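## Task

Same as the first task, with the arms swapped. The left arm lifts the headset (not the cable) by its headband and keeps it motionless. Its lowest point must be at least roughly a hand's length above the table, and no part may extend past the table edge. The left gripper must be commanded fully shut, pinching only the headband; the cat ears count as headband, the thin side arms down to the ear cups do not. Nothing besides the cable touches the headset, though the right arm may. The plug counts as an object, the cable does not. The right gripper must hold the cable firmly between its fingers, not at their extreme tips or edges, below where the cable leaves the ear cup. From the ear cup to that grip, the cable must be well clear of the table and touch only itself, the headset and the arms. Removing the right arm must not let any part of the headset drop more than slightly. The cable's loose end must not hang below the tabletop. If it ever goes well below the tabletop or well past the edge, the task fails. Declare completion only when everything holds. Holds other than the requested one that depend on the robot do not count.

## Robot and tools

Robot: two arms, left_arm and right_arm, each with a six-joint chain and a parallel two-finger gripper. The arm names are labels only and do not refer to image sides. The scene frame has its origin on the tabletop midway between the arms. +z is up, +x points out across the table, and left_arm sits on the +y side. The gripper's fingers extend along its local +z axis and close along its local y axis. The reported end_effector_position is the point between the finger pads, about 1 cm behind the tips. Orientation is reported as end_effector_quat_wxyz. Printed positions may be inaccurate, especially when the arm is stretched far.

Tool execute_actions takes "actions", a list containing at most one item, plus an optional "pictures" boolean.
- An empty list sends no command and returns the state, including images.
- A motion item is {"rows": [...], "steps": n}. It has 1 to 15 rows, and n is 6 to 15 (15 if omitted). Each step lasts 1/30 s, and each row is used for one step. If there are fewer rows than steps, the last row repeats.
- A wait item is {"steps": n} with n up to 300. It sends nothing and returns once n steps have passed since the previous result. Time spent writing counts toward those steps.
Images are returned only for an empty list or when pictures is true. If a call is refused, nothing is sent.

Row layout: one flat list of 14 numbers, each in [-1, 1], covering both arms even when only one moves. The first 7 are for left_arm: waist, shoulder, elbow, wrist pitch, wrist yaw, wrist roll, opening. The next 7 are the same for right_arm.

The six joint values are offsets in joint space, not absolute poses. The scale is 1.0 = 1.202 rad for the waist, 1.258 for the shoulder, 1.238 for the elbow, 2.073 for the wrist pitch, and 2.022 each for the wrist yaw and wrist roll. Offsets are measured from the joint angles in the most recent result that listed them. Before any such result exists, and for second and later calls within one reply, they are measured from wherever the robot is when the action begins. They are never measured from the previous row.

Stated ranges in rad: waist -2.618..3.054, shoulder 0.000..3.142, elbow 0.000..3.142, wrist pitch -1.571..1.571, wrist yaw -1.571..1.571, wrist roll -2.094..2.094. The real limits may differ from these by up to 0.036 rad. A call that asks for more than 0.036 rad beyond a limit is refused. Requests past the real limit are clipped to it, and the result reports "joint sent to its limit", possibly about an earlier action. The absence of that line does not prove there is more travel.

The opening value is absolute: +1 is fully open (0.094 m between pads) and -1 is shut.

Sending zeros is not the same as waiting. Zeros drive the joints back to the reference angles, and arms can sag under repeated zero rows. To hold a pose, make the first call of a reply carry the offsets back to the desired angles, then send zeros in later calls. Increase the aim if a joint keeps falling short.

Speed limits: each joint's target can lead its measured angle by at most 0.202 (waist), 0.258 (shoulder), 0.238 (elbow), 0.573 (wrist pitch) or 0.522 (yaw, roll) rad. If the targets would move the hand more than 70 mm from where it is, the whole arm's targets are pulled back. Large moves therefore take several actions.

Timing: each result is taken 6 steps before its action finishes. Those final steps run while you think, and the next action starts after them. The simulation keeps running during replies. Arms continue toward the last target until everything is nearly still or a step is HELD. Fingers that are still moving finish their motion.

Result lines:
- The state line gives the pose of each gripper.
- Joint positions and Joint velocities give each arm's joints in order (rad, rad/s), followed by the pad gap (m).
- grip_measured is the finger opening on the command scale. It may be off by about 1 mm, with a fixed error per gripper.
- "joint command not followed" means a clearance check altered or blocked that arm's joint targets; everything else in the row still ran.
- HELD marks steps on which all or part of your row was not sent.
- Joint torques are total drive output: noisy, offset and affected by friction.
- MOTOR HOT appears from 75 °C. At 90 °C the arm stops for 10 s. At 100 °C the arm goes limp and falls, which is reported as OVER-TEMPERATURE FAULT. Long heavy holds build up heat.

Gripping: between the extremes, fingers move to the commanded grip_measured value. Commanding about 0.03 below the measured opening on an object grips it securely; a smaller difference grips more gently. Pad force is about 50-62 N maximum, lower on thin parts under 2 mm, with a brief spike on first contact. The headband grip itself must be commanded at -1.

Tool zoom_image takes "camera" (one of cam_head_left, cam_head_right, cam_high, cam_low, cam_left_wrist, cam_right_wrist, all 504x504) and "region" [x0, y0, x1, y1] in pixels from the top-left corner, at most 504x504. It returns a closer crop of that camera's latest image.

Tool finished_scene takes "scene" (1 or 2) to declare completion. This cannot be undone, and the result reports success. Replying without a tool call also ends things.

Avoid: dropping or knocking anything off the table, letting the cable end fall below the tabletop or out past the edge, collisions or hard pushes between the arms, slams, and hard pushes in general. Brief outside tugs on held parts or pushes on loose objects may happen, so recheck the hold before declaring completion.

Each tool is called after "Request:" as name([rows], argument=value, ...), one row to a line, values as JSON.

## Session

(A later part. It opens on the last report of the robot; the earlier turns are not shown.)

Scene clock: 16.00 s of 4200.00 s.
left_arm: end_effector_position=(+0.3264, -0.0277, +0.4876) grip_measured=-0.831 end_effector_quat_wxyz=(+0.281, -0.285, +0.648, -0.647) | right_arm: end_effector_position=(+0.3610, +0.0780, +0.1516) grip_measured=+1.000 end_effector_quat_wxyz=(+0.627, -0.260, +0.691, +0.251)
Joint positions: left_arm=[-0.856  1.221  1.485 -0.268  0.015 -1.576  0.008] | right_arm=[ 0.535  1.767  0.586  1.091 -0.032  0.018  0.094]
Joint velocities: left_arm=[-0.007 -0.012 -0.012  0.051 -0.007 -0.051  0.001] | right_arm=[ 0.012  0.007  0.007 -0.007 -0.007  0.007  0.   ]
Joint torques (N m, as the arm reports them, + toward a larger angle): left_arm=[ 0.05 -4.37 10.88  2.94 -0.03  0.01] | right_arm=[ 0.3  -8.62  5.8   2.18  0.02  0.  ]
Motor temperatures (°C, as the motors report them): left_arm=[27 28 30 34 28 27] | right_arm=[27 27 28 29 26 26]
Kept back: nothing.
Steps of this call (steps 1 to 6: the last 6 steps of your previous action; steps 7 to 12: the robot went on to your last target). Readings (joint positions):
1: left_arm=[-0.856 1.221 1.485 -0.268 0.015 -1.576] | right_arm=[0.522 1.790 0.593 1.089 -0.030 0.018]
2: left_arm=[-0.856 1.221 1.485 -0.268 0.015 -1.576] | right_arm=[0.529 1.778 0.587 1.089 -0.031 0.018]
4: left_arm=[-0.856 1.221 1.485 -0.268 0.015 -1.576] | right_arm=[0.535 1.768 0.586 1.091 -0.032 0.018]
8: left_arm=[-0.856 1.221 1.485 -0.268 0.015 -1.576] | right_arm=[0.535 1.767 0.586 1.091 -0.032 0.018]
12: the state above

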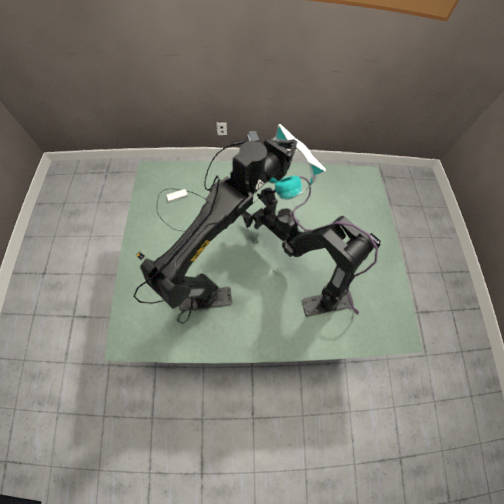

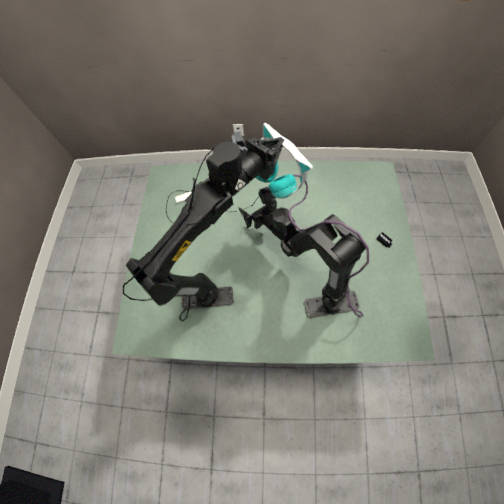

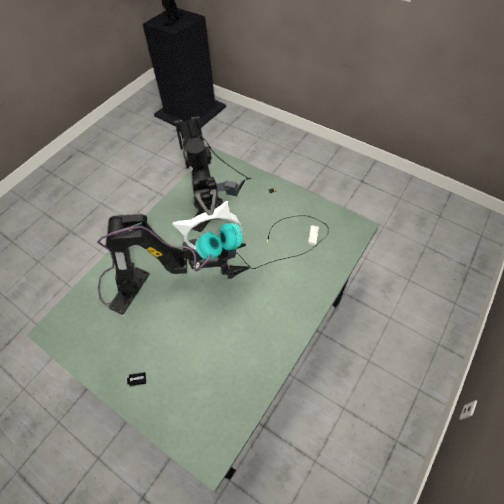

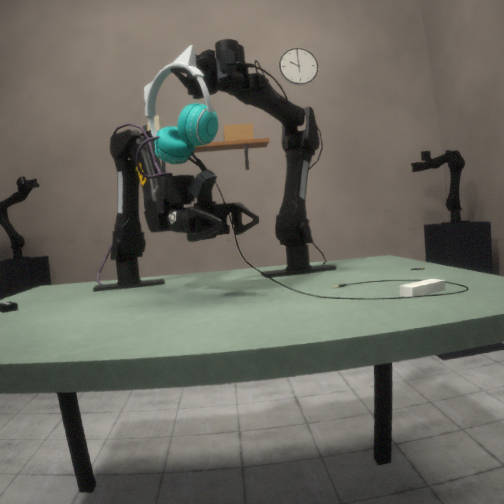

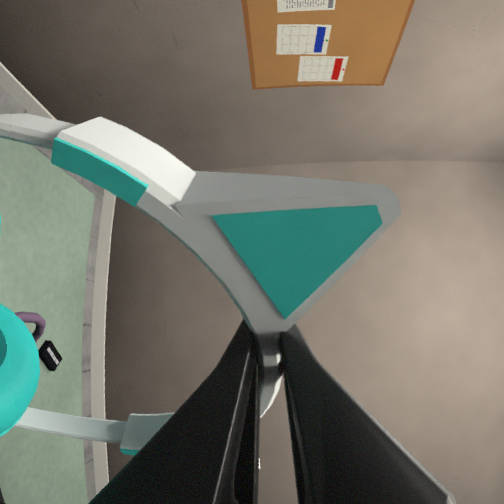

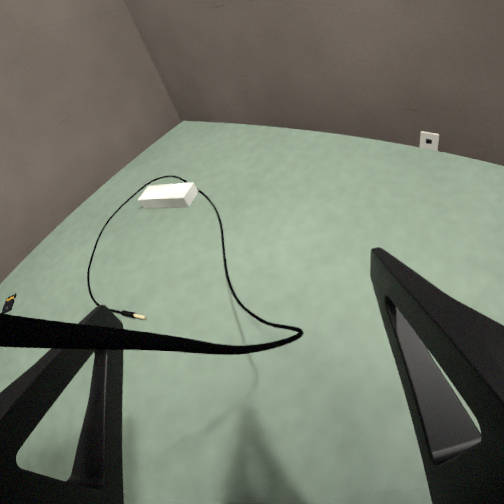

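Request:
execute_actions([
  {"rows":[[0,0,0.03,0.03,0,0,-1,0,-0.04,-0.01,0.01,0,0,1],[0,0,0.03,0.03,0,0,-1,0,-0.09,-0.05,0.015,0,0,1],[0.02,0,0.03,0.03,0,0,-1,0,-0.14,-0.09,0.02,0,0,1],[0.05,0,0.03,0.03,0,0,-1,0.02,-0.18,-0.13,0.03,0,0,1],[0.075,0,0.03,0.03,0,0,-1,0.04,-0.21,-0.155,0.04,0,0,1],[0.09,0,0.03,0.03,0,0,-1,0.055,-0.21,-0.155,0.05,0,0,1]],"steps":12},
])

Request:
execute_actions([
  {"steps":14},
], pictures=true)

Scene clock: 16.97 s of 4200.00 s.
left_arm: end_effector_position=(+0.3358, -0.0167, +0.4928) grip_measured=-0.818 end_effector_quat_wxyz=(+0.283, -0.299, +0.634, -0.654) | right_arm: end_effector_position=(+0.3227, +0.0572, +0.1672) grip_measured=+1.000 end_effector_quat_wxyz=(+0.632, -0.263, +0.681, +0.261)
Joint positions: left_arm=[-0.81   1.221  1.486 -0.249  0.036 -1.603  0.009] | right_arm=[ 0.558  1.58   0.43   1.085 -0.03   0.022  0.094]
Joint velocities: left_arm=[ 0.559 -0.012  0.085  0.286  0.242 -0.432  0.007] | right_arm=[ 0.442 -1.028 -0.989  0.066  0.022  0.066  0.   ]
Joint torques (N m, as the arm reports them, + toward a larger angle): left_arm=[ 2.04 -4.43 10.28  2.19 -0.73  0.91] | right_arm=[ 1.28 -6.34  9.09  3.27 -0.04 -0.17]
Motor temperatures (°C, as the motors report them): left_arm=[27 28 30 35 28 27] | right_arm=[27 28 28 29 26 26]
Steps of this call (steps 1 to 23: the robot went on to your last target; steps 24 to 29: the first 6 steps of this action). Readings (joint positions):
24: left_arm=[-0.856 1.221 1.485 -0.268 0.015 -1.576] | right_arm=[0.535 1.765 0.586 1.090 -0.032 0.018]
25: left_arm=[-0.856 1.221 1.485 -0.268 0.015 -1.576] | right_arm=[0.535 1.752 0.577 1.089 -0.032 0.018]
27: left_arm=[-0.845 1.221 1.485 -0.268 0.020 -1.578] | right_arm=[0.537 1.675 0.512 1.088 -0.031 0.018]
29: the state above

Scene clock: 17.43 s of 4200.00 s.
left_arm: end_effector_position=(+0.3455, -0.0019, +0.5013) grip_measured=-0.816 end_effector_quat_wxyz=(+0.292, -0.315, +0.617, -0.659) | right_arm: end_effector_position=(+0.3056, +0.0583, +0.1626) grip_measured=+1.000 end_effector_quat_wxyz=(+0.621, -0.266, +0.684, +0.274)
Joint positions: left_arm=[-0.763  1.221  1.498 -0.237  0.042 -1.628  0.009] | right_arm=[ 0.591  1.544  0.384  1.082 -0.022  0.043  0.094]
Joint velocities: left_arm=[ 0.002 -0.017  0.012 -0.037 -0.007  0.007 -0.   ] | right_arm=[-0.002 -0.007 -0.007 -0.007  0.007 -0.022  0.   ]
Joint torques (N m, as the arm reports them, + toward a larger angle): left_arm=[ 1.03 -4.25  9.66  2.59 -0.32  0.52] | right_arm=[ 0.85 -8.21  7.42  3.32 -0.1  -0.25]
Motor temperatures (°C, as the motors report them): left_arm=[27 28 30 35 28 27] | right_arm=[27 28 28 30 26 26]
Kept back: nothing.
Steps of this call (steps 1 to 6: the last 6 steps of your previous action; steps 7 to 14: the robot went on to your last target). Readings (joint positions):
1: left_arm=[-0.793 1.221 1.490 -0.242 0.041 -1.615] | right_arm=[0.574 1.555 0.404 1.085 -0.030 0.025]
2: left_arm=[-0.780 1.221 1.495 -0.237 0.042 -1.622] | right_arm=[0.585 1.545 0.390 1.085 -0.030 0.028]
4: left_arm=[-0.765 1.221 1.498 -0.237 0.042 -1.624] | right_arm=[0.591 1.544 0.384 1.084 -0.030 0.034]
8: left_arm=[-0.763 1.221 1.498 -0.237 0.042 -1.627] | right_arm=[0.591 1.544 0.384 1.082 -0.024 0.040]
14: the state above

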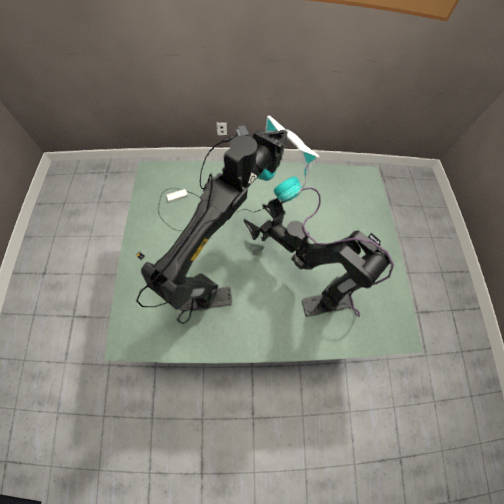

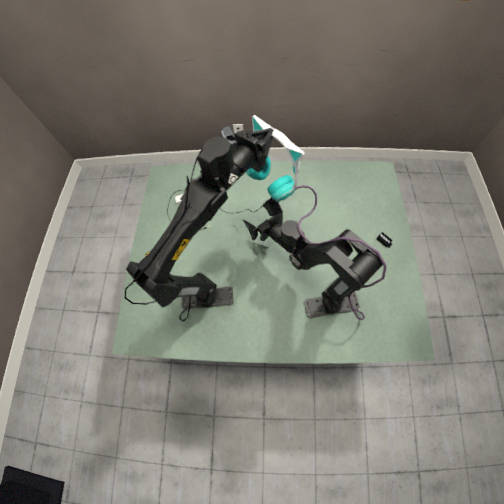

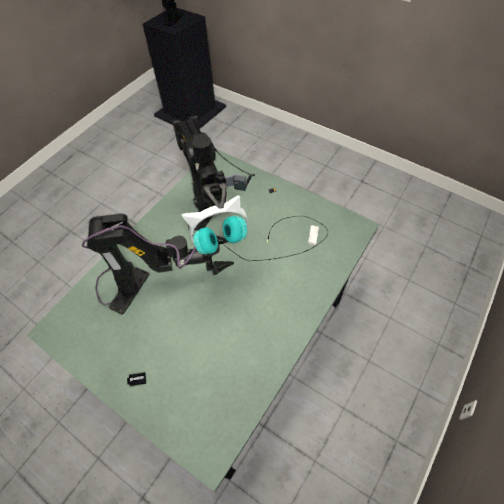

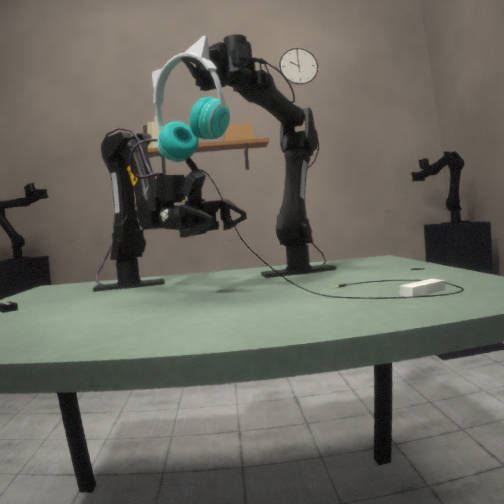

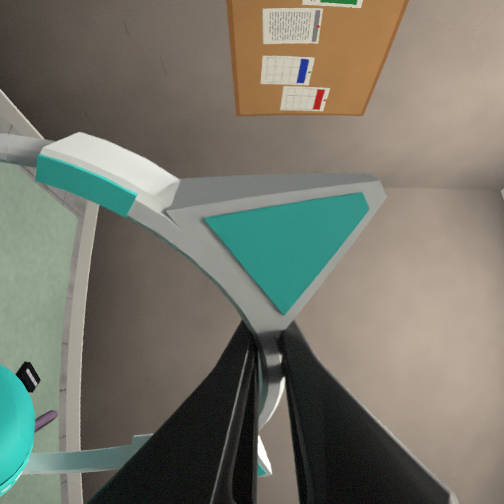

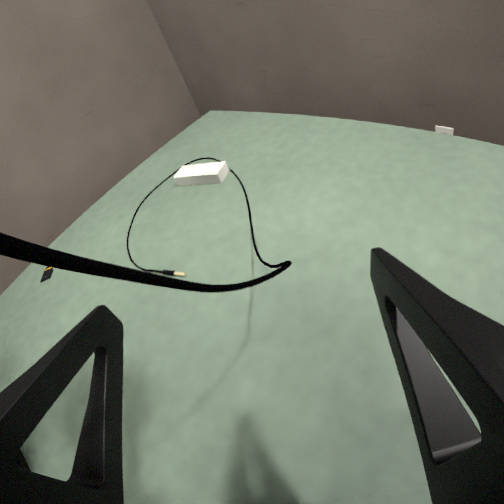

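Request:
execute_actions([
  {"rows":[[0,0,0.03,0.03,0,0,-1,-0.04,0.02,0.03,0.01,0,0,1],[0,0,0.03,0.03,0,0,-1,-0.08,0.04,0.04,0.01,0,0,1],[0,0,0.03,0.03,0,0,-1,-0.12,0.06,0.04,0.02,0,0,1],[0,0,0.03,0.03,0,0,-1,-0.15,0.07,0.04,0.03,0,0,1]],"steps":10},
])

Request:
execute_actions([
  {"steps":14},
], pictures=true)

Scene clock: 17.90 s of 4200.00 s.
left_arm: end_effector_position=(+0.3456, -0.0026, +0.5013) grip_measured=-0.834 end_effector_quat_wxyz=(+0.288, -0.317, +0.616, -0.661) | right_arm: end_effector_position=(+0.3355, +0.0340, +0.1510) grip_measured=+1.000 end_effector_quat_wxyz=(+0.623, -0.237, +0.704, +0.245)
Joint positions: left_arm=[-0.763  1.222  1.498 -0.235  0.046 -1.637  0.008] | right_arm=[ 0.495  1.595  0.402  1.088 -0.032  0.047  0.094]
Joint velocities: left_arm=[ 0.042  0.085 -0.002  0.154 -0.242  0.095 -0.001] | right_arm=[-1.209  0.569  0.183  0.286 -0.037 -0.022  0.   ]
Joint torques (N m, as the arm reports them, + toward a larger angle): left_arm=[-0.24 -5.05 10.8   2.56  0.22 -0.12] | right_arm=[-1.1  -4.93  8.38  2.27  0.16 -0.05]
Motor temperatures (°C, as the motors report them): left_arm=[27 28 30 35 28 27] | right_arm=[27 28 28 30 26 26]
Steps of this call (steps 1 to 10: the robot went on to your last target; steps 11 to 14: the first 4 steps of this action). Readings (joint positions):
11: left_arm=[-0.763 1.221 1.498 -0.237 0.045 -1.634] | right_arm=[0.585 1.547 0.385 1.079 -0.025 0.046]
12: left_arm=[-0.763 1.221 1.498 -0.237 0.048 -1.641] | right_arm=[0.567 1.557 0.390 1.077 -0.028 0.047]
14: the state above

Scene clock: 18.37 s of 4200.00 s.
left_arm: end_effector_position=(+0.3478, -0.0033, +0.4992) grip_measured=-0.834 end_effector_quat_wxyz=(+0.289, -0.319, +0.617, -0.659) | right_arm: end_effector_position=(+0.3618, +0.0042, +0.1472) grip_measured=+1.000 end_effector_quat_wxyz=(+0.636, -0.201, +0.714, +0.213)
Joint positions: left_arm=[-0.762  1.228  1.498 -0.235  0.044 -1.636  0.008] | right_arm=[ 0.408  1.63   0.409  1.12  -0.018  0.047  0.094]
Joint velocities: left_arm=[-0.002 -0.012 -0.007 -0.007 -0.007  0.022  0.   ] | right_arm=[-0.007  0.002  0.007  0.051 -0.007 -0.022  0.   ]
Joint torques (N m, as the arm reports them, + toward a larger angle): left_arm=[-0.1  -5.16 10.77  2.9  -0.04  0.08] | right_arm=[ 0.24 -5.23  8.64  2.32 -0.03 -0.03]
Motor temperatures (°C, as the motors report them): left_arm=[27 28 30 35 28 27] | right_arm=[27 28 28 30 26 26]
Kept back: nothing.
Steps of this call (steps 1 to 6: the last 6 steps of your previous action; steps 7 to 14: the robot went on to your last target). Readings (joint positions):
1: left_arm=[-0.762 1.225 1.498 -0.228 0.043 -1.636] | right_arm=[0.457 1.611 0.407 1.094 -0.028 0.047]
2: left_arm=[-0.762 1.226 1.498 -0.230 0.044 -1.636] | right_arm=[0.429 1.622 0.409 1.097 -0.022 0.047]
4: left_arm=[-0.762 1.227 1.498 -0.235 0.044 -1.636] | right_arm=[0.408 1.630 0.409 1.098 -0.015 0.047]
8: left_arm=[-0.762 1.228 1.498 -0.235 0.044 -1.636] | right_arm=[0.408 1.630 0.409 1.112 -0.017 0.047]
14: the state above

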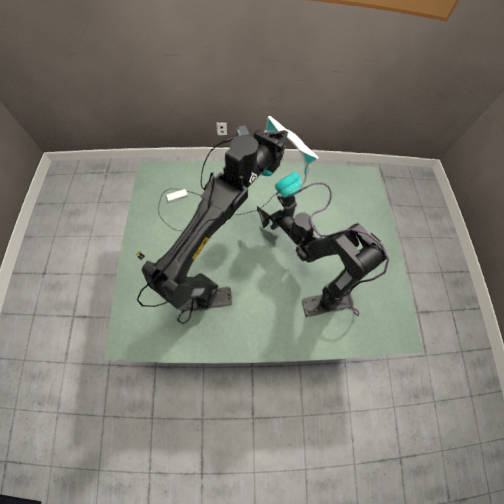

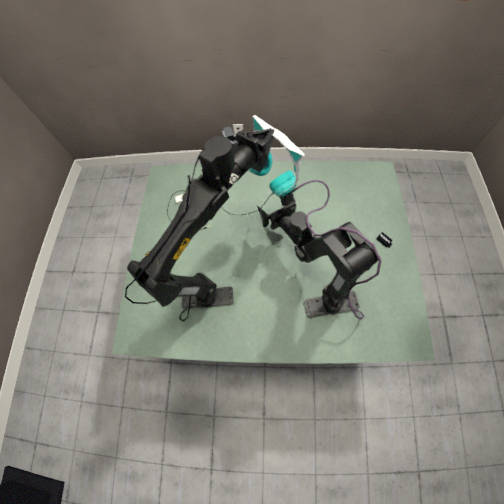

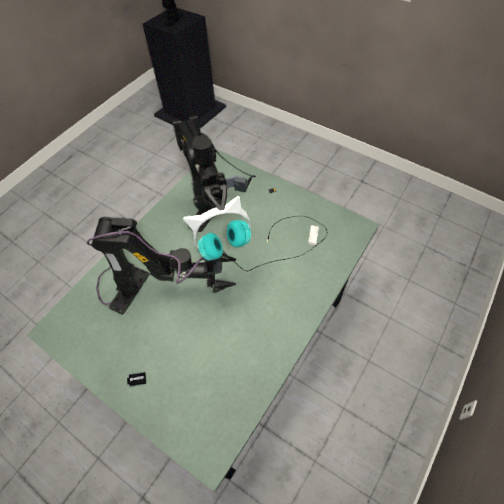

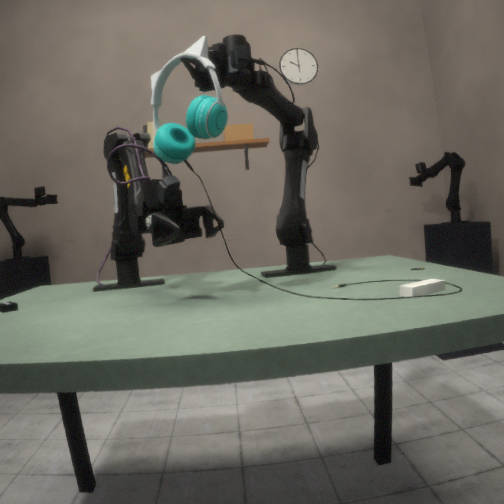

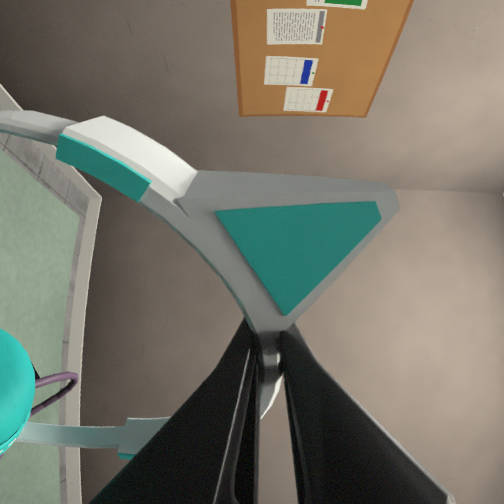

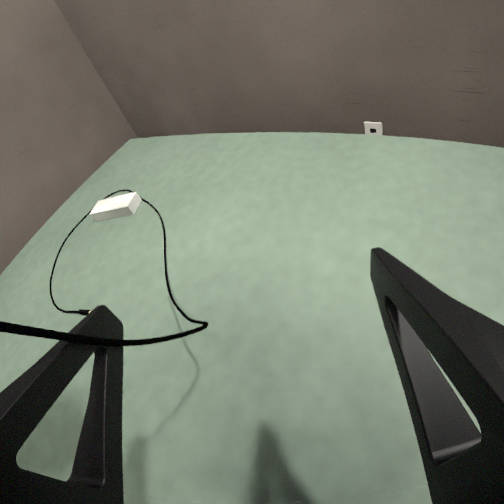

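Request:
execute_actions([
  {"rows":[[0,0,0.03,0.03,0,0,-1,0,-0.03,0.02,0.01,0.08,0,1],[0,0,0.03,0.03,0,0,-1,0.03,-0.06,0.01,0.01,0.16,0,1],[0,0,0.03,0.03,0,0,-1,0.09,-0.07,0,0.01,0.24,-0.02,1],[0,0,0.03,0.03,0,0,-1,0.16,-0.07,0,0.01,0.3,-0.02,1],[0,0,0.03,0.03,0,0,-1,0.24,-0.07,0,0.01,0.36,-0.02,1],[0,0,0.03,0.03,0,0,-1,0.31,-0.07,0,0.01,0.4,-0.02,1],[0,0,0.03,0.03,0,0,-1,0.37,-0.07,0,0.01,0.43,-0.02,1],[0,0,0.03,0.03,0,0,-1,0.42,-0.07,0,0.01,0.445,-0.02,1]],"steps":14},
])

Request:
execute_actions([
  {"steps":14},
], pictures=true)

Scene clock: 19.47 s of 4200.00 s.
left_arm: end_effector_position=(+0.3478, -0.0033, +0.4992) grip_measured=-0.834 end_effector_quat_wxyz=(+0.289, -0.319, +0.617, -0.659) | right_arm: end_effector_position=(+0.3239, +0.0226, +0.1766) grip_measured=+1.000 end_effector_quat_wxyz=(+0.688, -0.119, +0.705, +0.124)
Joint positions: left_arm=[-0.762  1.228  1.498 -0.235  0.044 -1.636  0.008] | right_arm=[0.748 1.565 0.409 1.129 0.575 0.026 0.094]
Joint velocities: left_arm=[ 0.007  0.002  0.012 -0.095 -0.051 -0.022 -0.   ] | right_arm=[ 2.068 -0.012 -0.002  0.051  2.059 -0.066  0.   ]
Joint torques (N m, as the arm reports them, + toward a larger angle): left_arm=[-0.03 -4.43 10.87  2.93 -0.03  0.  ] | right_arm=[ 0.15 -6.8   6.48  1.95 -0.06 -0.11]
Motor temperatures (°C, as the motors report them): left_arm=[27 28 31 36 28 27] | right_arm=[27 28 28 30 26 26]
Steps of this call (steps 1 to 25: the robot went on to your last target; steps 26 to 33: the first 8 steps of this action). Readings (joint positions):
26: left_arm=[-0.762 1.228 1.498 -0.235 0.044 -1.636] | right_arm=[0.408 1.629 0.409 1.121 0.002 0.047]
27: left_arm=[-0.762 1.228 1.498 -0.235 0.044 -1.636] | right_arm=[0.414 1.623 0.409 1.118 0.053 0.048]
29: left_arm=[-0.762 1.228 1.498 -0.235 0.044 -1.636] | right_arm=[0.471 1.595 0.409 1.112 0.227 0.039]
33: the state above

Scene clock: 19.93 s of 4200.00 s.
left_arm: end_effector_position=(+0.3478, -0.0033, +0.4992) grip_measured=-0.834 end_effector_quat_wxyz=(+0.289, -0.319, +0.617, -0.659) | right_arm: end_effector_position=(+0.2949, +0.0245, +0.1776) grip_measured=+1.000 end_effector_quat_wxyz=(+0.697, -0.082, +0.708, +0.078)
Joint positions: left_arm=[-0.762  1.228  1.498 -0.235  0.044 -1.636  0.008] | right_arm=[0.918 1.565 0.409 1.13  0.862 0.016 0.094]
Joint velocities: left_arm=[-0.002  0.022  0.022  0.022  0.037 -0.037 -0.   ] | right_arm=[-0.027 -0.012 -0.017 -0.007  0.139 -0.022  0.   ]
Joint torques (N m, as the arm reports them, + toward a larger angle): left_arm=[-0.04 -4.35 10.8   2.93 -0.04  0.  ] | right_arm=[-0.43 -6.7   6.36  1.93  0.1  -0.08]
Motor temperatures (°C, as the motors report them): left_arm=[27 28 31 36 28 27] | right_arm=[27 28 28 30 26 26]
Kept back: nothing.
Steps of this call (steps 1 to 6: the last 6 steps of your previous action; steps 7 to 14: the robot went on to your last target). Readings (joint positions):
1: left_arm=[-0.762 1.228 1.498 -0.235 0.044 -1.636] | right_arm=[0.816 1.565 0.409 1.130 0.633 0.024]
2: left_arm=[-0.762 1.228 1.498 -0.235 0.044 -1.636] | right_arm=[0.870 1.565 0.409 1.130 0.675 0.022]
4: left_arm=[-0.762 1.228 1.498 -0.235 0.044 -1.636] | right_arm=[0.917 1.565 0.409 1.130 0.736 0.018]
8: left_arm=[-0.762 1.228 1.498 -0.235 0.044 -1.636] | right_arm=[0.918 1.565 0.409 1.130 0.819 0.017]
14: the state above

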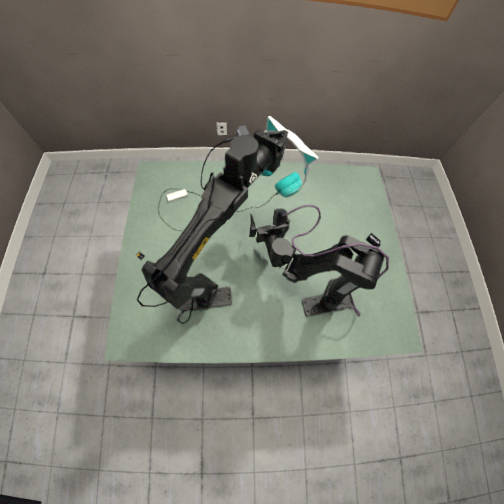

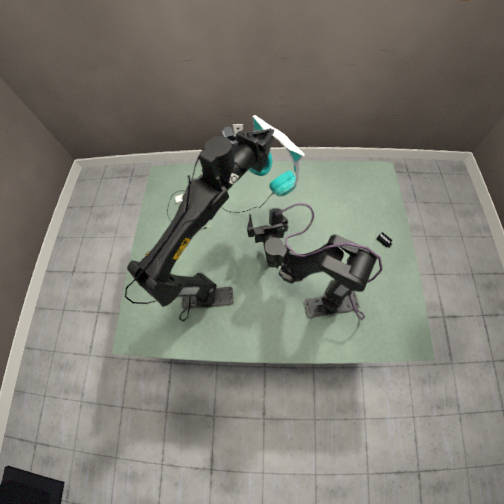

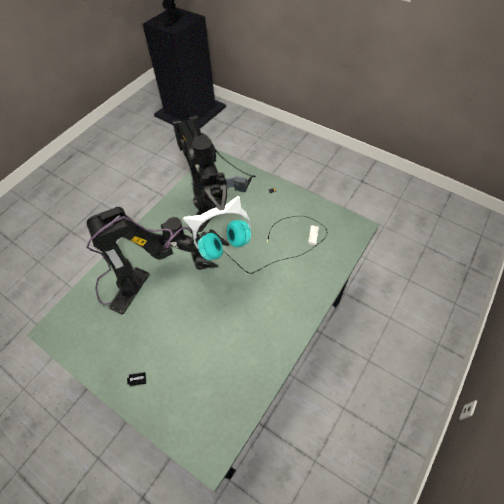

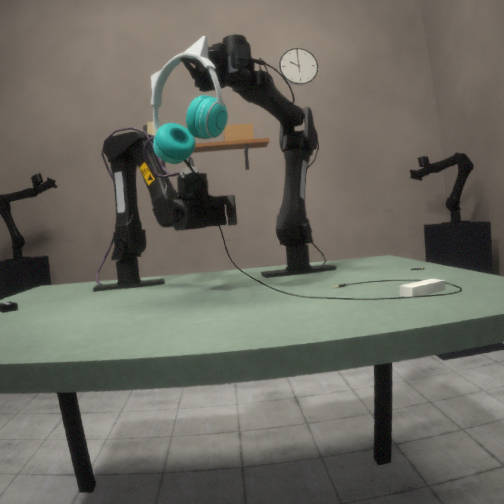

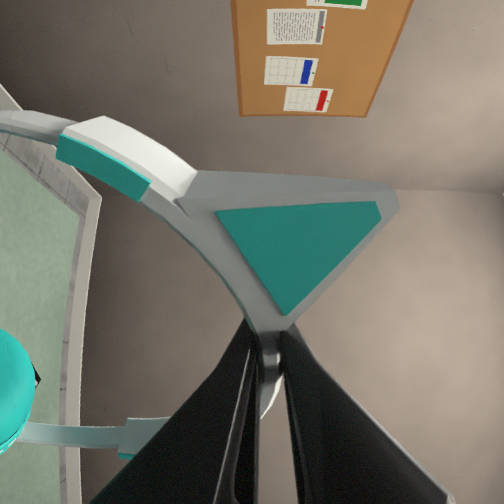

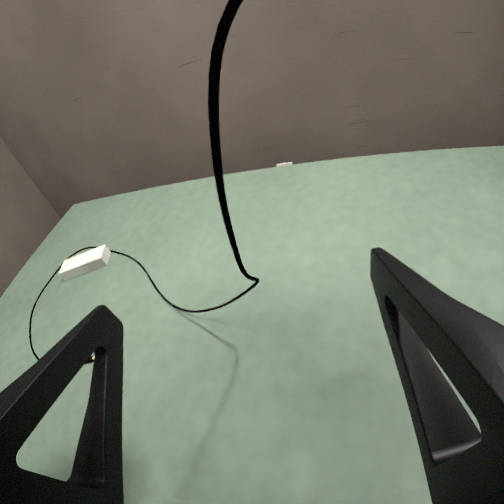

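Request:
execute_actions([
  {"rows":[[0,0,0.03,0.03,0,0,-1,-0.01,0.04,0.02,0.015,-0.005,0,1],[0,0,0.03,0.03,0,0,-1,-0.03,0.08,0.04,0.03,-0.015,0,1],[0,0,0.03,0.03,0,0,-1,-0.05,0.12,0.06,0.045,-0.03,0,1],[0,0,0.03,0.03,0,0,-1,-0.075,0.16,0.08,0.06,-0.045,0,1],[0,0,0.03,0.03,0,0,-1,-0.1,0.2,0.1,0.075,-0.06,0,1],[0,0,0.03,0.03,0,0,-1,-0.125,0.24,0.12,0.09,-0.075,0,1],[0,0,0.03,0.03,0,0,-1,-0.147,0.27,0.135,0.1,-0.088,0,1]],"steps":13},
])

Request:
execute_actions([
  {"steps":14},
], pictures=true)

Scene clock: 20.80 s of 4200.00 s.
left_arm: end_effector_position=(+0.3478, -0.0033, +0.4992) grip_measured=-0.834 end_effector_quat_wxyz=(+0.289, -0.319, +0.617, -0.659) | right_arm: end_effector_position=(+0.3407, +0.0344, +0.1434) grip_measured=+1.000 end_effector_quat_wxyz=(+0.690, -0.078, +0.717, +0.059)
Joint positions: left_arm=[-0.762  1.228  1.498 -0.235  0.044 -1.636  0.008] | right_arm=[0.802 1.82  0.521 1.243 0.779 0.016 0.094]
Joint velocities: left_arm=[-0.007 -0.007  0.017 -0.022 -0.007  0.007 -0.001] | right_arm=[-0.847  1.473  0.686  0.476 -0.711 -0.022  0.   ]
Joint torques (N m, as the arm reports them, + toward a larger angle): left_arm=[ 0.   -4.4  10.83  2.92 -0.02  0.01] | right_arm=[-0.78 -6.87  6.85  1.96  0.17  0.  ]
Motor temperatures (°C, as the motors report them): left_arm=[27 28 31 36 28 27] | right_arm=[27 28 28 30 26 26]
Steps of this call (steps 1 to 19: the robot went on to your last target; steps 20 to 26: the first 7 steps of this action). Readings (joint positions):
20: left_arm=[-0.762 1.228 1.498 -0.235 0.044 -1.636] | right_arm=[0.917 1.570 0.409 1.135 0.874 0.016]
21: left_arm=[-0.762 1.228 1.498 -0.235 0.044 -1.636] | right_arm=[0.913 1.587 0.413 1.149 0.868 0.016]
23: left_arm=[-0.762 1.228 1.498 -0.235 0.044 -1.636] | right_arm=[0.883 1.663 0.446 1.184 0.843 0.016]
26: the state above

Scene clock: 21.27 s of 4200.00 s.
left_arm: end_effector_position=(+0.3478, -0.0033, +0.4992) grip_measured=-0.834 end_effector_quat_wxyz=(+0.289, -0.319, +0.617, -0.659) | right_arm: end_effector_position=(+0.3595, +0.0364, +0.1294) grip_measured=+1.000 end_effector_quat_wxyz=(+0.690, -0.084, +0.715, +0.070)
Joint positions: left_arm=[-0.762  1.228  1.498 -0.235  0.044 -1.636  0.008] | right_arm=[0.74  1.915 0.551 1.314 0.693 0.016 0.094]
Joint velocities: left_arm=[-0.017 -0.002 -0.017 -0.007 -0.022  0.022  0.   ] | right_arm=[ 0.017 -0.002 -0.022  0.022  0.007 -0.051  0.   ]
Joint torques (N m, as the arm reports them, + toward a larger angle): left_arm=[ 0.04 -4.41 10.8   2.92 -0.02  0.  ] | right_arm=[ 0.08 -7.93  7.67  2.08 -0.02 -0.01]
Motor temperatures (°C, as the motors report them): left_arm=[27 28 31 37 28 27] | right_arm=[27 28 28 30 26 26]
Kept back: nothing.
Steps of this call (steps 1 to 6: the last 6 steps of your previous action; steps 7 to 14: the robot went on to your last target). Readings (joint positions):
1: left_arm=[-0.762 1.228 1.498 -0.235 0.044 -1.636] | right_arm=[0.776 1.863 0.541 1.255 0.759 0.016]
2: left_arm=[-0.762 1.228 1.498 -0.235 0.044 -1.636] | right_arm=[0.757 1.892 0.550 1.261 0.745 0.016]
4: left_arm=[-0.762 1.228 1.498 -0.235 0.044 -1.636] | right_arm=[0.741 1.914 0.551 1.266 0.727 0.016]
8: left_arm=[-0.762 1.228 1.498 -0.235 0.044 -1.636] | right_arm=[0.740 1.915 0.551 1.297 0.704 0.016]
14: the state above

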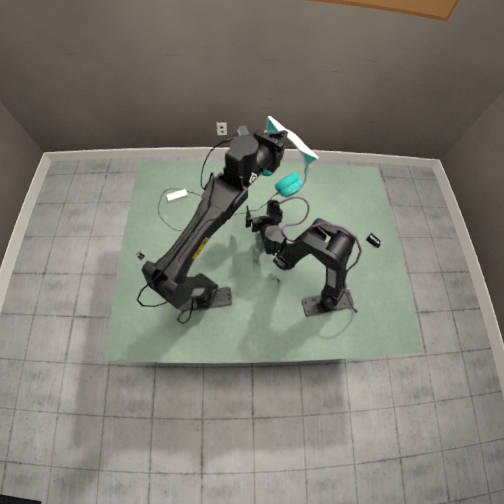

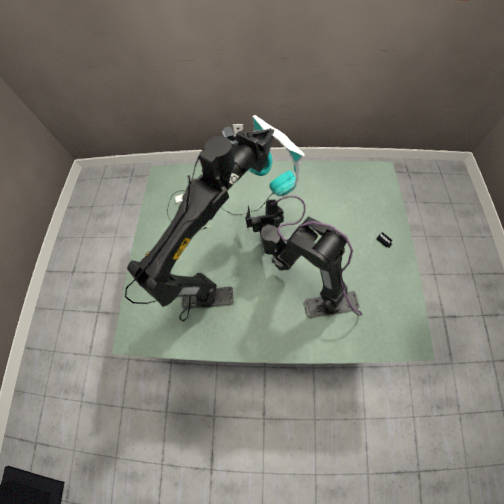

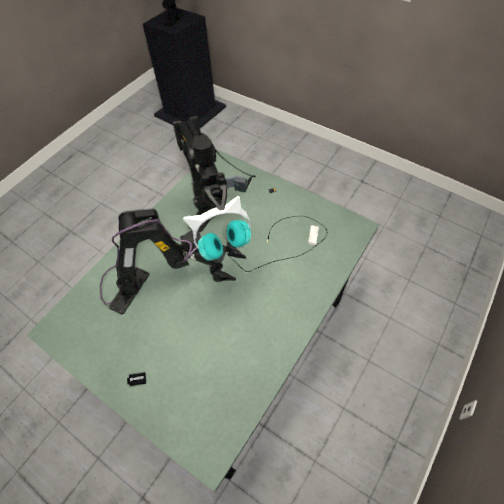

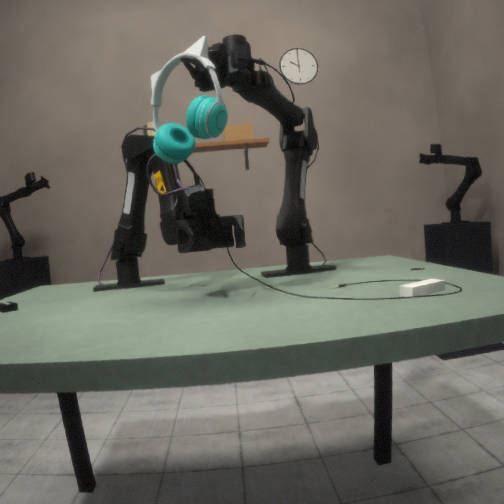

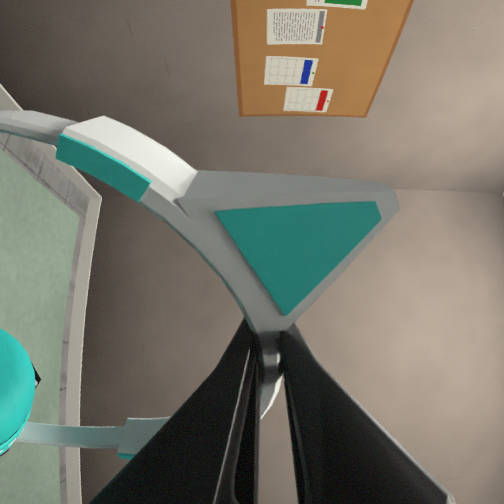

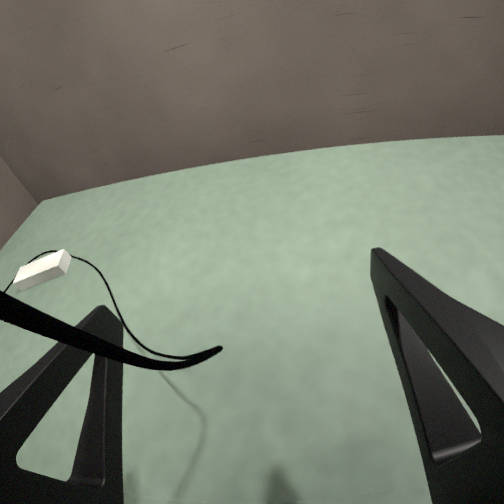

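Request:
execute_actions([
  {"rows":[[0,0,0.03,0.03,0,0,-1,0.03,0,0.02,0.01,0,0,1],[0,0,0.03,0.03,0,0,-1,0.06,-0.02,0.03,0,0,0,1],[0,0,0.03,0.03,0,0,-1,0.06,-0.06,0.035,-0.025,0,0,1],[0,0,0.03,0.03,0,0,-1,0.06,-0.1,0.04,-0.05,0,0,1],[0,0,0.03,0.03,0,0,-1,0.06,-0.13,0.04,-0.07,0,0,1],[0,0,0.03,0.03,0,0,-1,0.06,-0.16,0.04,-0.09,0,0,1]],"steps":12},
])

Request:
execute_actions([
  {"steps":14},
], pictures=true)

Scene clock: 22.03 s of 4200.00 s.
left_arm: end_effector_position=(+0.3478, -0.0033, +0.4992) grip_measured=-0.834 end_effector_quat_wxyz=(+0.289, -0.319, +0.617, -0.659) | right_arm: end_effector_position=(+0.3404, +0.0601, +0.1489) grip_measured=+1.000 end_effector_quat_wxyz=(+0.688, -0.109, +0.711, +0.096)
Joint positions: left_arm=[-0.762  1.228  1.498 -0.235  0.044 -1.636  0.008] | right_arm=[0.809 1.827 0.563 1.216 0.69  0.016 0.094]
Joint velocities: left_arm=[ 0.002 -0.012  0.017  0.11  -0.037  0.007 -0.   ] | right_arm=[ 0.173 -1.14   0.071 -0.93  -0.051 -0.007  0.   ]
Joint torques (N m, as the arm reports them, + toward a larger angle): left_arm=[ 0.03 -4.35 10.82  2.93 -0.02  0.  ] | right_arm=[ -0.81 -10.34   8.98   2.44   0.22   0.02]
Motor temperatures (°C, as the motors report them): left_arm=[27 28 32 37 28 27] | right_arm=[27 28 28 30 26 26]
Steps of this call (steps 1 to 17: the robot went on to your last target; steps 18 to 23: the first 6 steps of this action). Readings (joint positions):
18: left_arm=[-0.762 1.228 1.498 -0.235 0.044 -1.636] | right_arm=[0.743 1.915 0.551 1.319 0.691 0.016]
19: left_arm=[-0.762 1.228 1.498 -0.235 0.044 -1.636] | right_arm=[0.753 1.915 0.552 1.318 0.694 0.016]
21: left_arm=[-0.762 1.228 1.498 -0.235 0.044 -1.636] | right_arm=[0.786 1.892 0.559 1.279 0.694 0.016]
23: the state above

Scene clock: 22.50 s of 4200.00 s.
left_arm: end_effector_position=(+0.3478, -0.0033, +0.4992) grip_measured=-0.834 end_effector_quat_wxyz=(+0.289, -0.319, +0.617, -0.659) | right_arm: end_effector_position=(+0.3391, +0.0610, +0.1824) grip_measured=+1.000 end_effector_quat_wxyz=(+0.698, -0.098, +0.701, +0.109)
Joint positions: left_arm=[-0.762  1.228  1.498 -0.235  0.044 -1.636  0.008] | right_arm=[0.812 1.723 0.587 1.135 0.69  0.016 0.094]
Joint velocities: left_arm=[-0.002 -0.002  0.007 -0.051 -0.037  0.022 -0.001] | right_arm=[-0.017  0.002 -0.012 -0.11   0.007  0.007  0.   ]
Joint torques (N m, as the arm reports them, + toward a larger angle): left_arm=[-0.01 -4.45 10.89  2.93 -0.02  0.  ] | right_arm=[-0.04 -7.19  7.85  1.9   0.07  0.  ]
Motor temperatures (°C, as the motors report them): left_arm=[27 28 32 37 28 27] | right_arm=[27 28 28 30 26 26]
Kept back: nothing.
Steps of this call (steps 1 to 6: the last 6 steps of your previous action; steps 7 to 14: the robot went on to your last target). Readings (joint positions):
1: left_arm=[-0.762 1.228 1.498 -0.235 0.044 -1.636] | right_arm=[0.812 1.790 0.566 1.195 0.690 0.016]
2: left_arm=[-0.762 1.228 1.498 -0.235 0.044 -1.636] | right_arm=[0.812 1.760 0.572 1.187 0.690 0.016]
4: left_arm=[-0.762 1.228 1.498 -0.235 0.044 -1.636] | right_arm=[0.812 1.728 0.583 1.184 0.690 0.016]
8: left_arm=[-0.762 1.228 1.498 -0.235 0.044 -1.636] | right_arm=[0.812 1.723 0.587 1.159 0.690 0.016]
14: the state above

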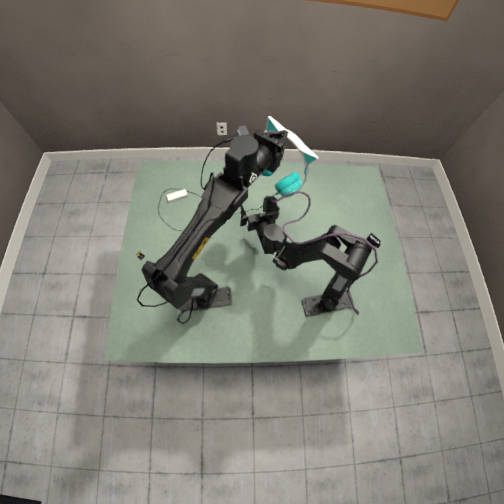

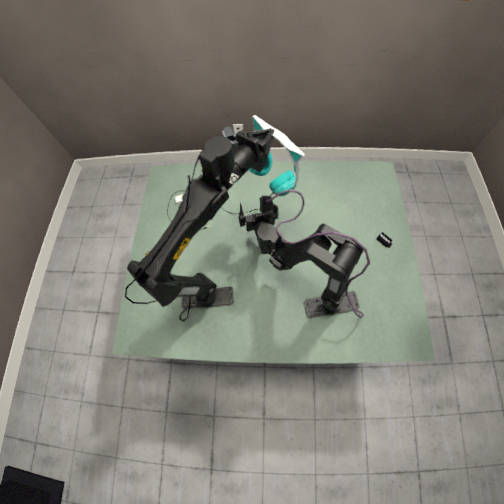

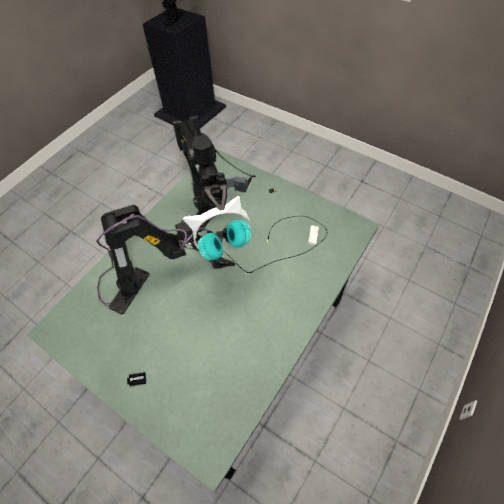

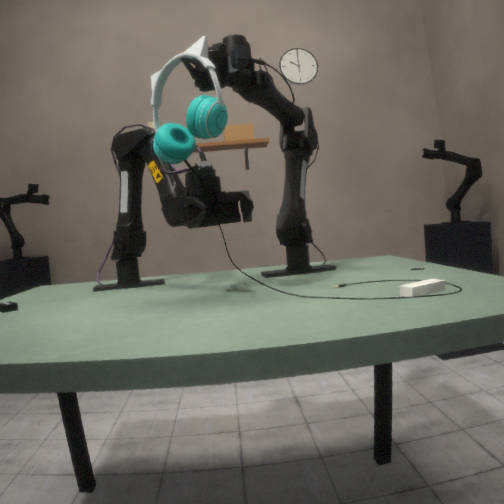

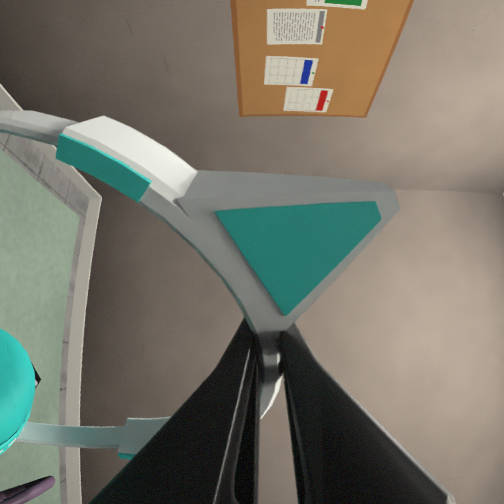

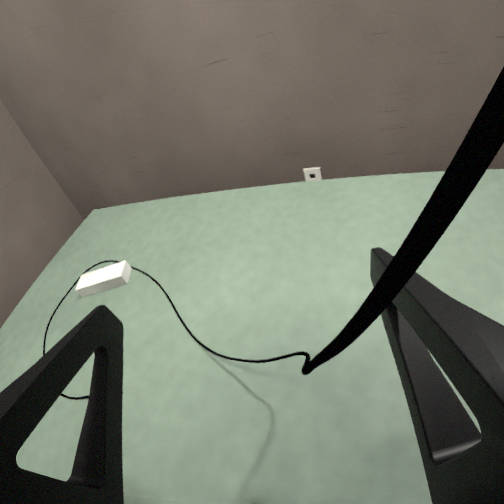

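Request:
execute_actions([
  {"rows":[[0,0,0.03,0.03,0,0,-1,-0.02,0,0.02,0.01,0,0,1],[0,0,0.03,0.03,0,0,-1,-0.035,0,0.02,0.01,0,0,1],[0,0,0.03,0.03,0,0,-1,-0.035,0,0.02,0.01,0,0,1],[0,0,0.03,0.03,0,0,-1,-0.035,0,0.02,0.01,0,0,0.6],[0,0,0.03,0.03,0,0,-1,-0.035,0,0.02,0.01,0,0,0.2],[0,0,0.03,0.03,0,0,-1,-0.035,0,0.02,0.01,0,0,-0.2],[0,0,0.03,0.03,0,0,-1,-0.035,0,0.02,0.01,0,0,-0.6],[0,0,0.03,0.03,0,0,-1,-0.035,0,0.02,0.01,0,0,-0.85],[0,0,0.03,0.03,0,0,-1,-0.035,0,0.02,0.01,0,0,-1]],"steps":15},
])

Request:
execute_actions([
  {"steps":14},
], pictures=true)

Scene clock: 23.23 s of 4200.00 s.
left_arm: end_effector_position=(+0.3486, -0.0039, +0.4985) grip_measured=-0.834 end_effector_quat_wxyz=(+0.289, -0.319, +0.618, -0.659) | right_arm: end_effector_position=(+0.3495, +0.0489, +0.1827) grip_measured=-0.650 end_effector_quat_wxyz=(+0.700, -0.086, +0.702, +0.097)
Joint positions: left_arm=[-0.762  1.231  1.498 -0.233  0.044 -1.636  0.008] | right_arm=[0.776 1.723 0.587 1.136 0.689 0.016 0.016]
Joint velocities: left_arm=[ 0.002  0.022 -0.002 -0.037 -0.022  0.095  0.001] | right_arm=[ 0.007  0.002  0.002 -0.007 -0.007 -0.037 -0.421]
Joint torques (N m, as the arm reports them, + toward a larger angle): left_arm=[-0.07 -4.9  10.8   2.9  -0.03  0.01] | right_arm=[-0.51 -6.34  8.89  2.1   0.03 -0.02]
Motor temperatures (°C, as the motors report them): left_arm=[27 28 32 37 28 27] | right_arm=[27 28 28 30 26 26]
Steps of this call (steps 1 to 13: the robot went on to your last target; steps 14 to 22: the first 9 steps of this action). Readings (joint positions):
14: left_arm=[-0.762 1.228 1.498 -0.235 0.044 -1.636] | right_arm=[0.811 1.723 0.587 1.130 0.690 0.016]
15: left_arm=[-0.762 1.228 1.498 -0.235 0.044 -1.636] | right_arm=[0.805 1.723 0.587 1.131 0.688 0.016]
17: left_arm=[-0.762 1.228 1.498 -0.235 0.044 -1.636] | right_arm=[0.787 1.723 0.587 1.134 0.688 0.016]
21: left_arm=[-0.762 1.230 1.498 -0.233 0.044 -1.636] | right_arm=[0.776 1.723 0.587 1.136 0.689 0.016]
22: the state above

Scene clock: 23.70 s of 4200.00 s.
left_arm: end_effector_position=(+0.3495, -0.0046, +0.4977) grip_measured=-0.834 end_effector_quat_wxyz=(+0.288, -0.319, +0.618, -0.658) | right_arm: end_effector_position=(+0.3495, +0.0489, +0.1827) grip_measured=-0.987 end_effector_quat_wxyz=(+0.701, -0.085, +0.702, +0.097)
Joint positions: left_arm=[-0.762  1.234  1.498 -0.232  0.044 -1.636  0.008] | right_arm=[0.776 1.723 0.587 1.136 0.689 0.016 0.001]
Joint velocities: left_arm=[ 0.007 -0.017 -0.002  0.066  0.051 -0.066 -0.002] | right_arm=[-0.012  0.002  0.002 -0.007 -0.095 -0.007  0.   ]
Joint torques (N m, as the arm reports them, + toward a larger angle): left_arm=[ 0.   -5.01 10.85  2.9  -0.02  0.01] | right_arm=[-0.45 -6.43  8.82  2.09  0.06  0.  ]
Motor temperatures (°C, as the motors report them): left_arm=[27 28 32 38 28 27] | right_arm=[27 28 28 30 26 26]
Kept back: nothing.
Steps of this call (steps 1 to 6: the last 6 steps of your previous action; steps 7 to 14: the robot went on to your last target). Readings (joint positions):
1: left_arm=[-0.762 1.232 1.498 -0.233 0.044 -1.636] | right_arm=[0.776 1.723 0.587 1.136 0.689 0.016]
2: left_arm=[-0.762 1.233 1.498 -0.233 0.044 -1.636] | right_arm=[0.776 1.723 0.587 1.136 0.689 0.016]
4: left_arm=[-0.762 1.234 1.498 -0.232 0.044 -1.636] | right_arm=[0.776 1.723 0.587 1.136 0.689 0.016]
8: left_arm=[-0.762 1.234 1.498 -0.232 0.044 -1.636] | right_arm=[0.776 1.723 0.587 1.136 0.689 0.016]
14: the state above

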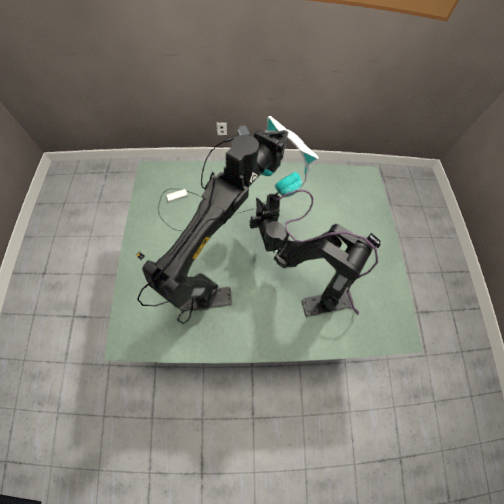

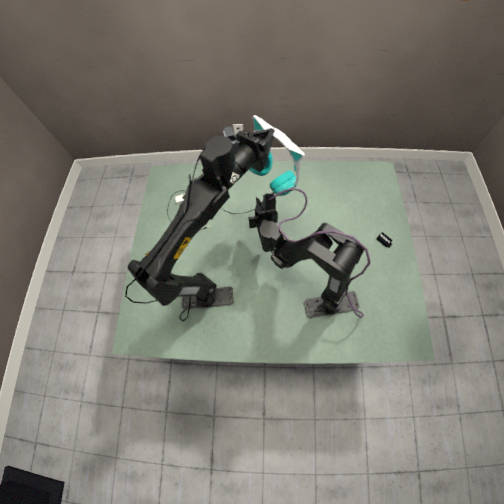

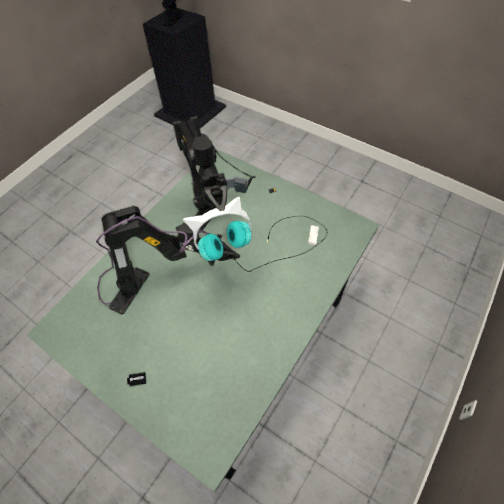

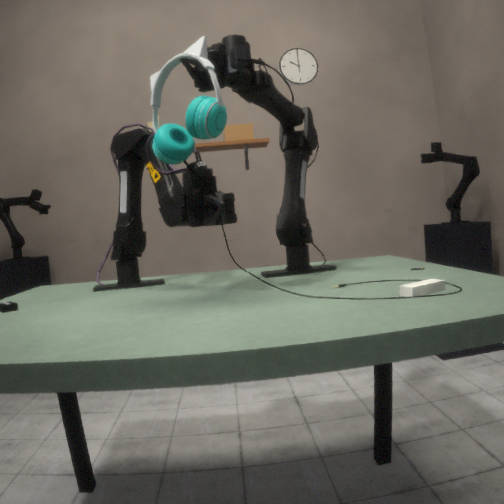

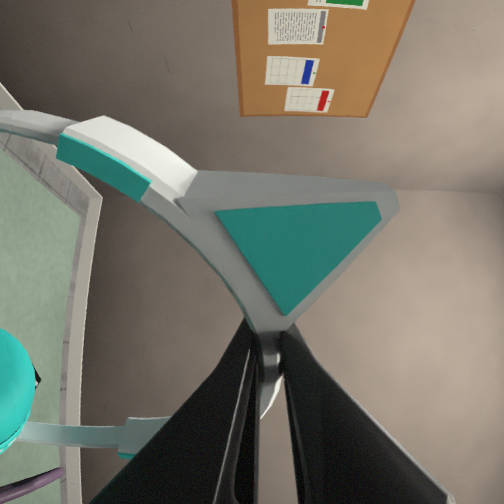

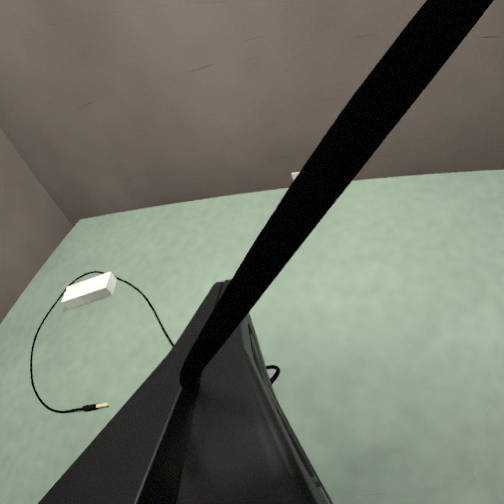

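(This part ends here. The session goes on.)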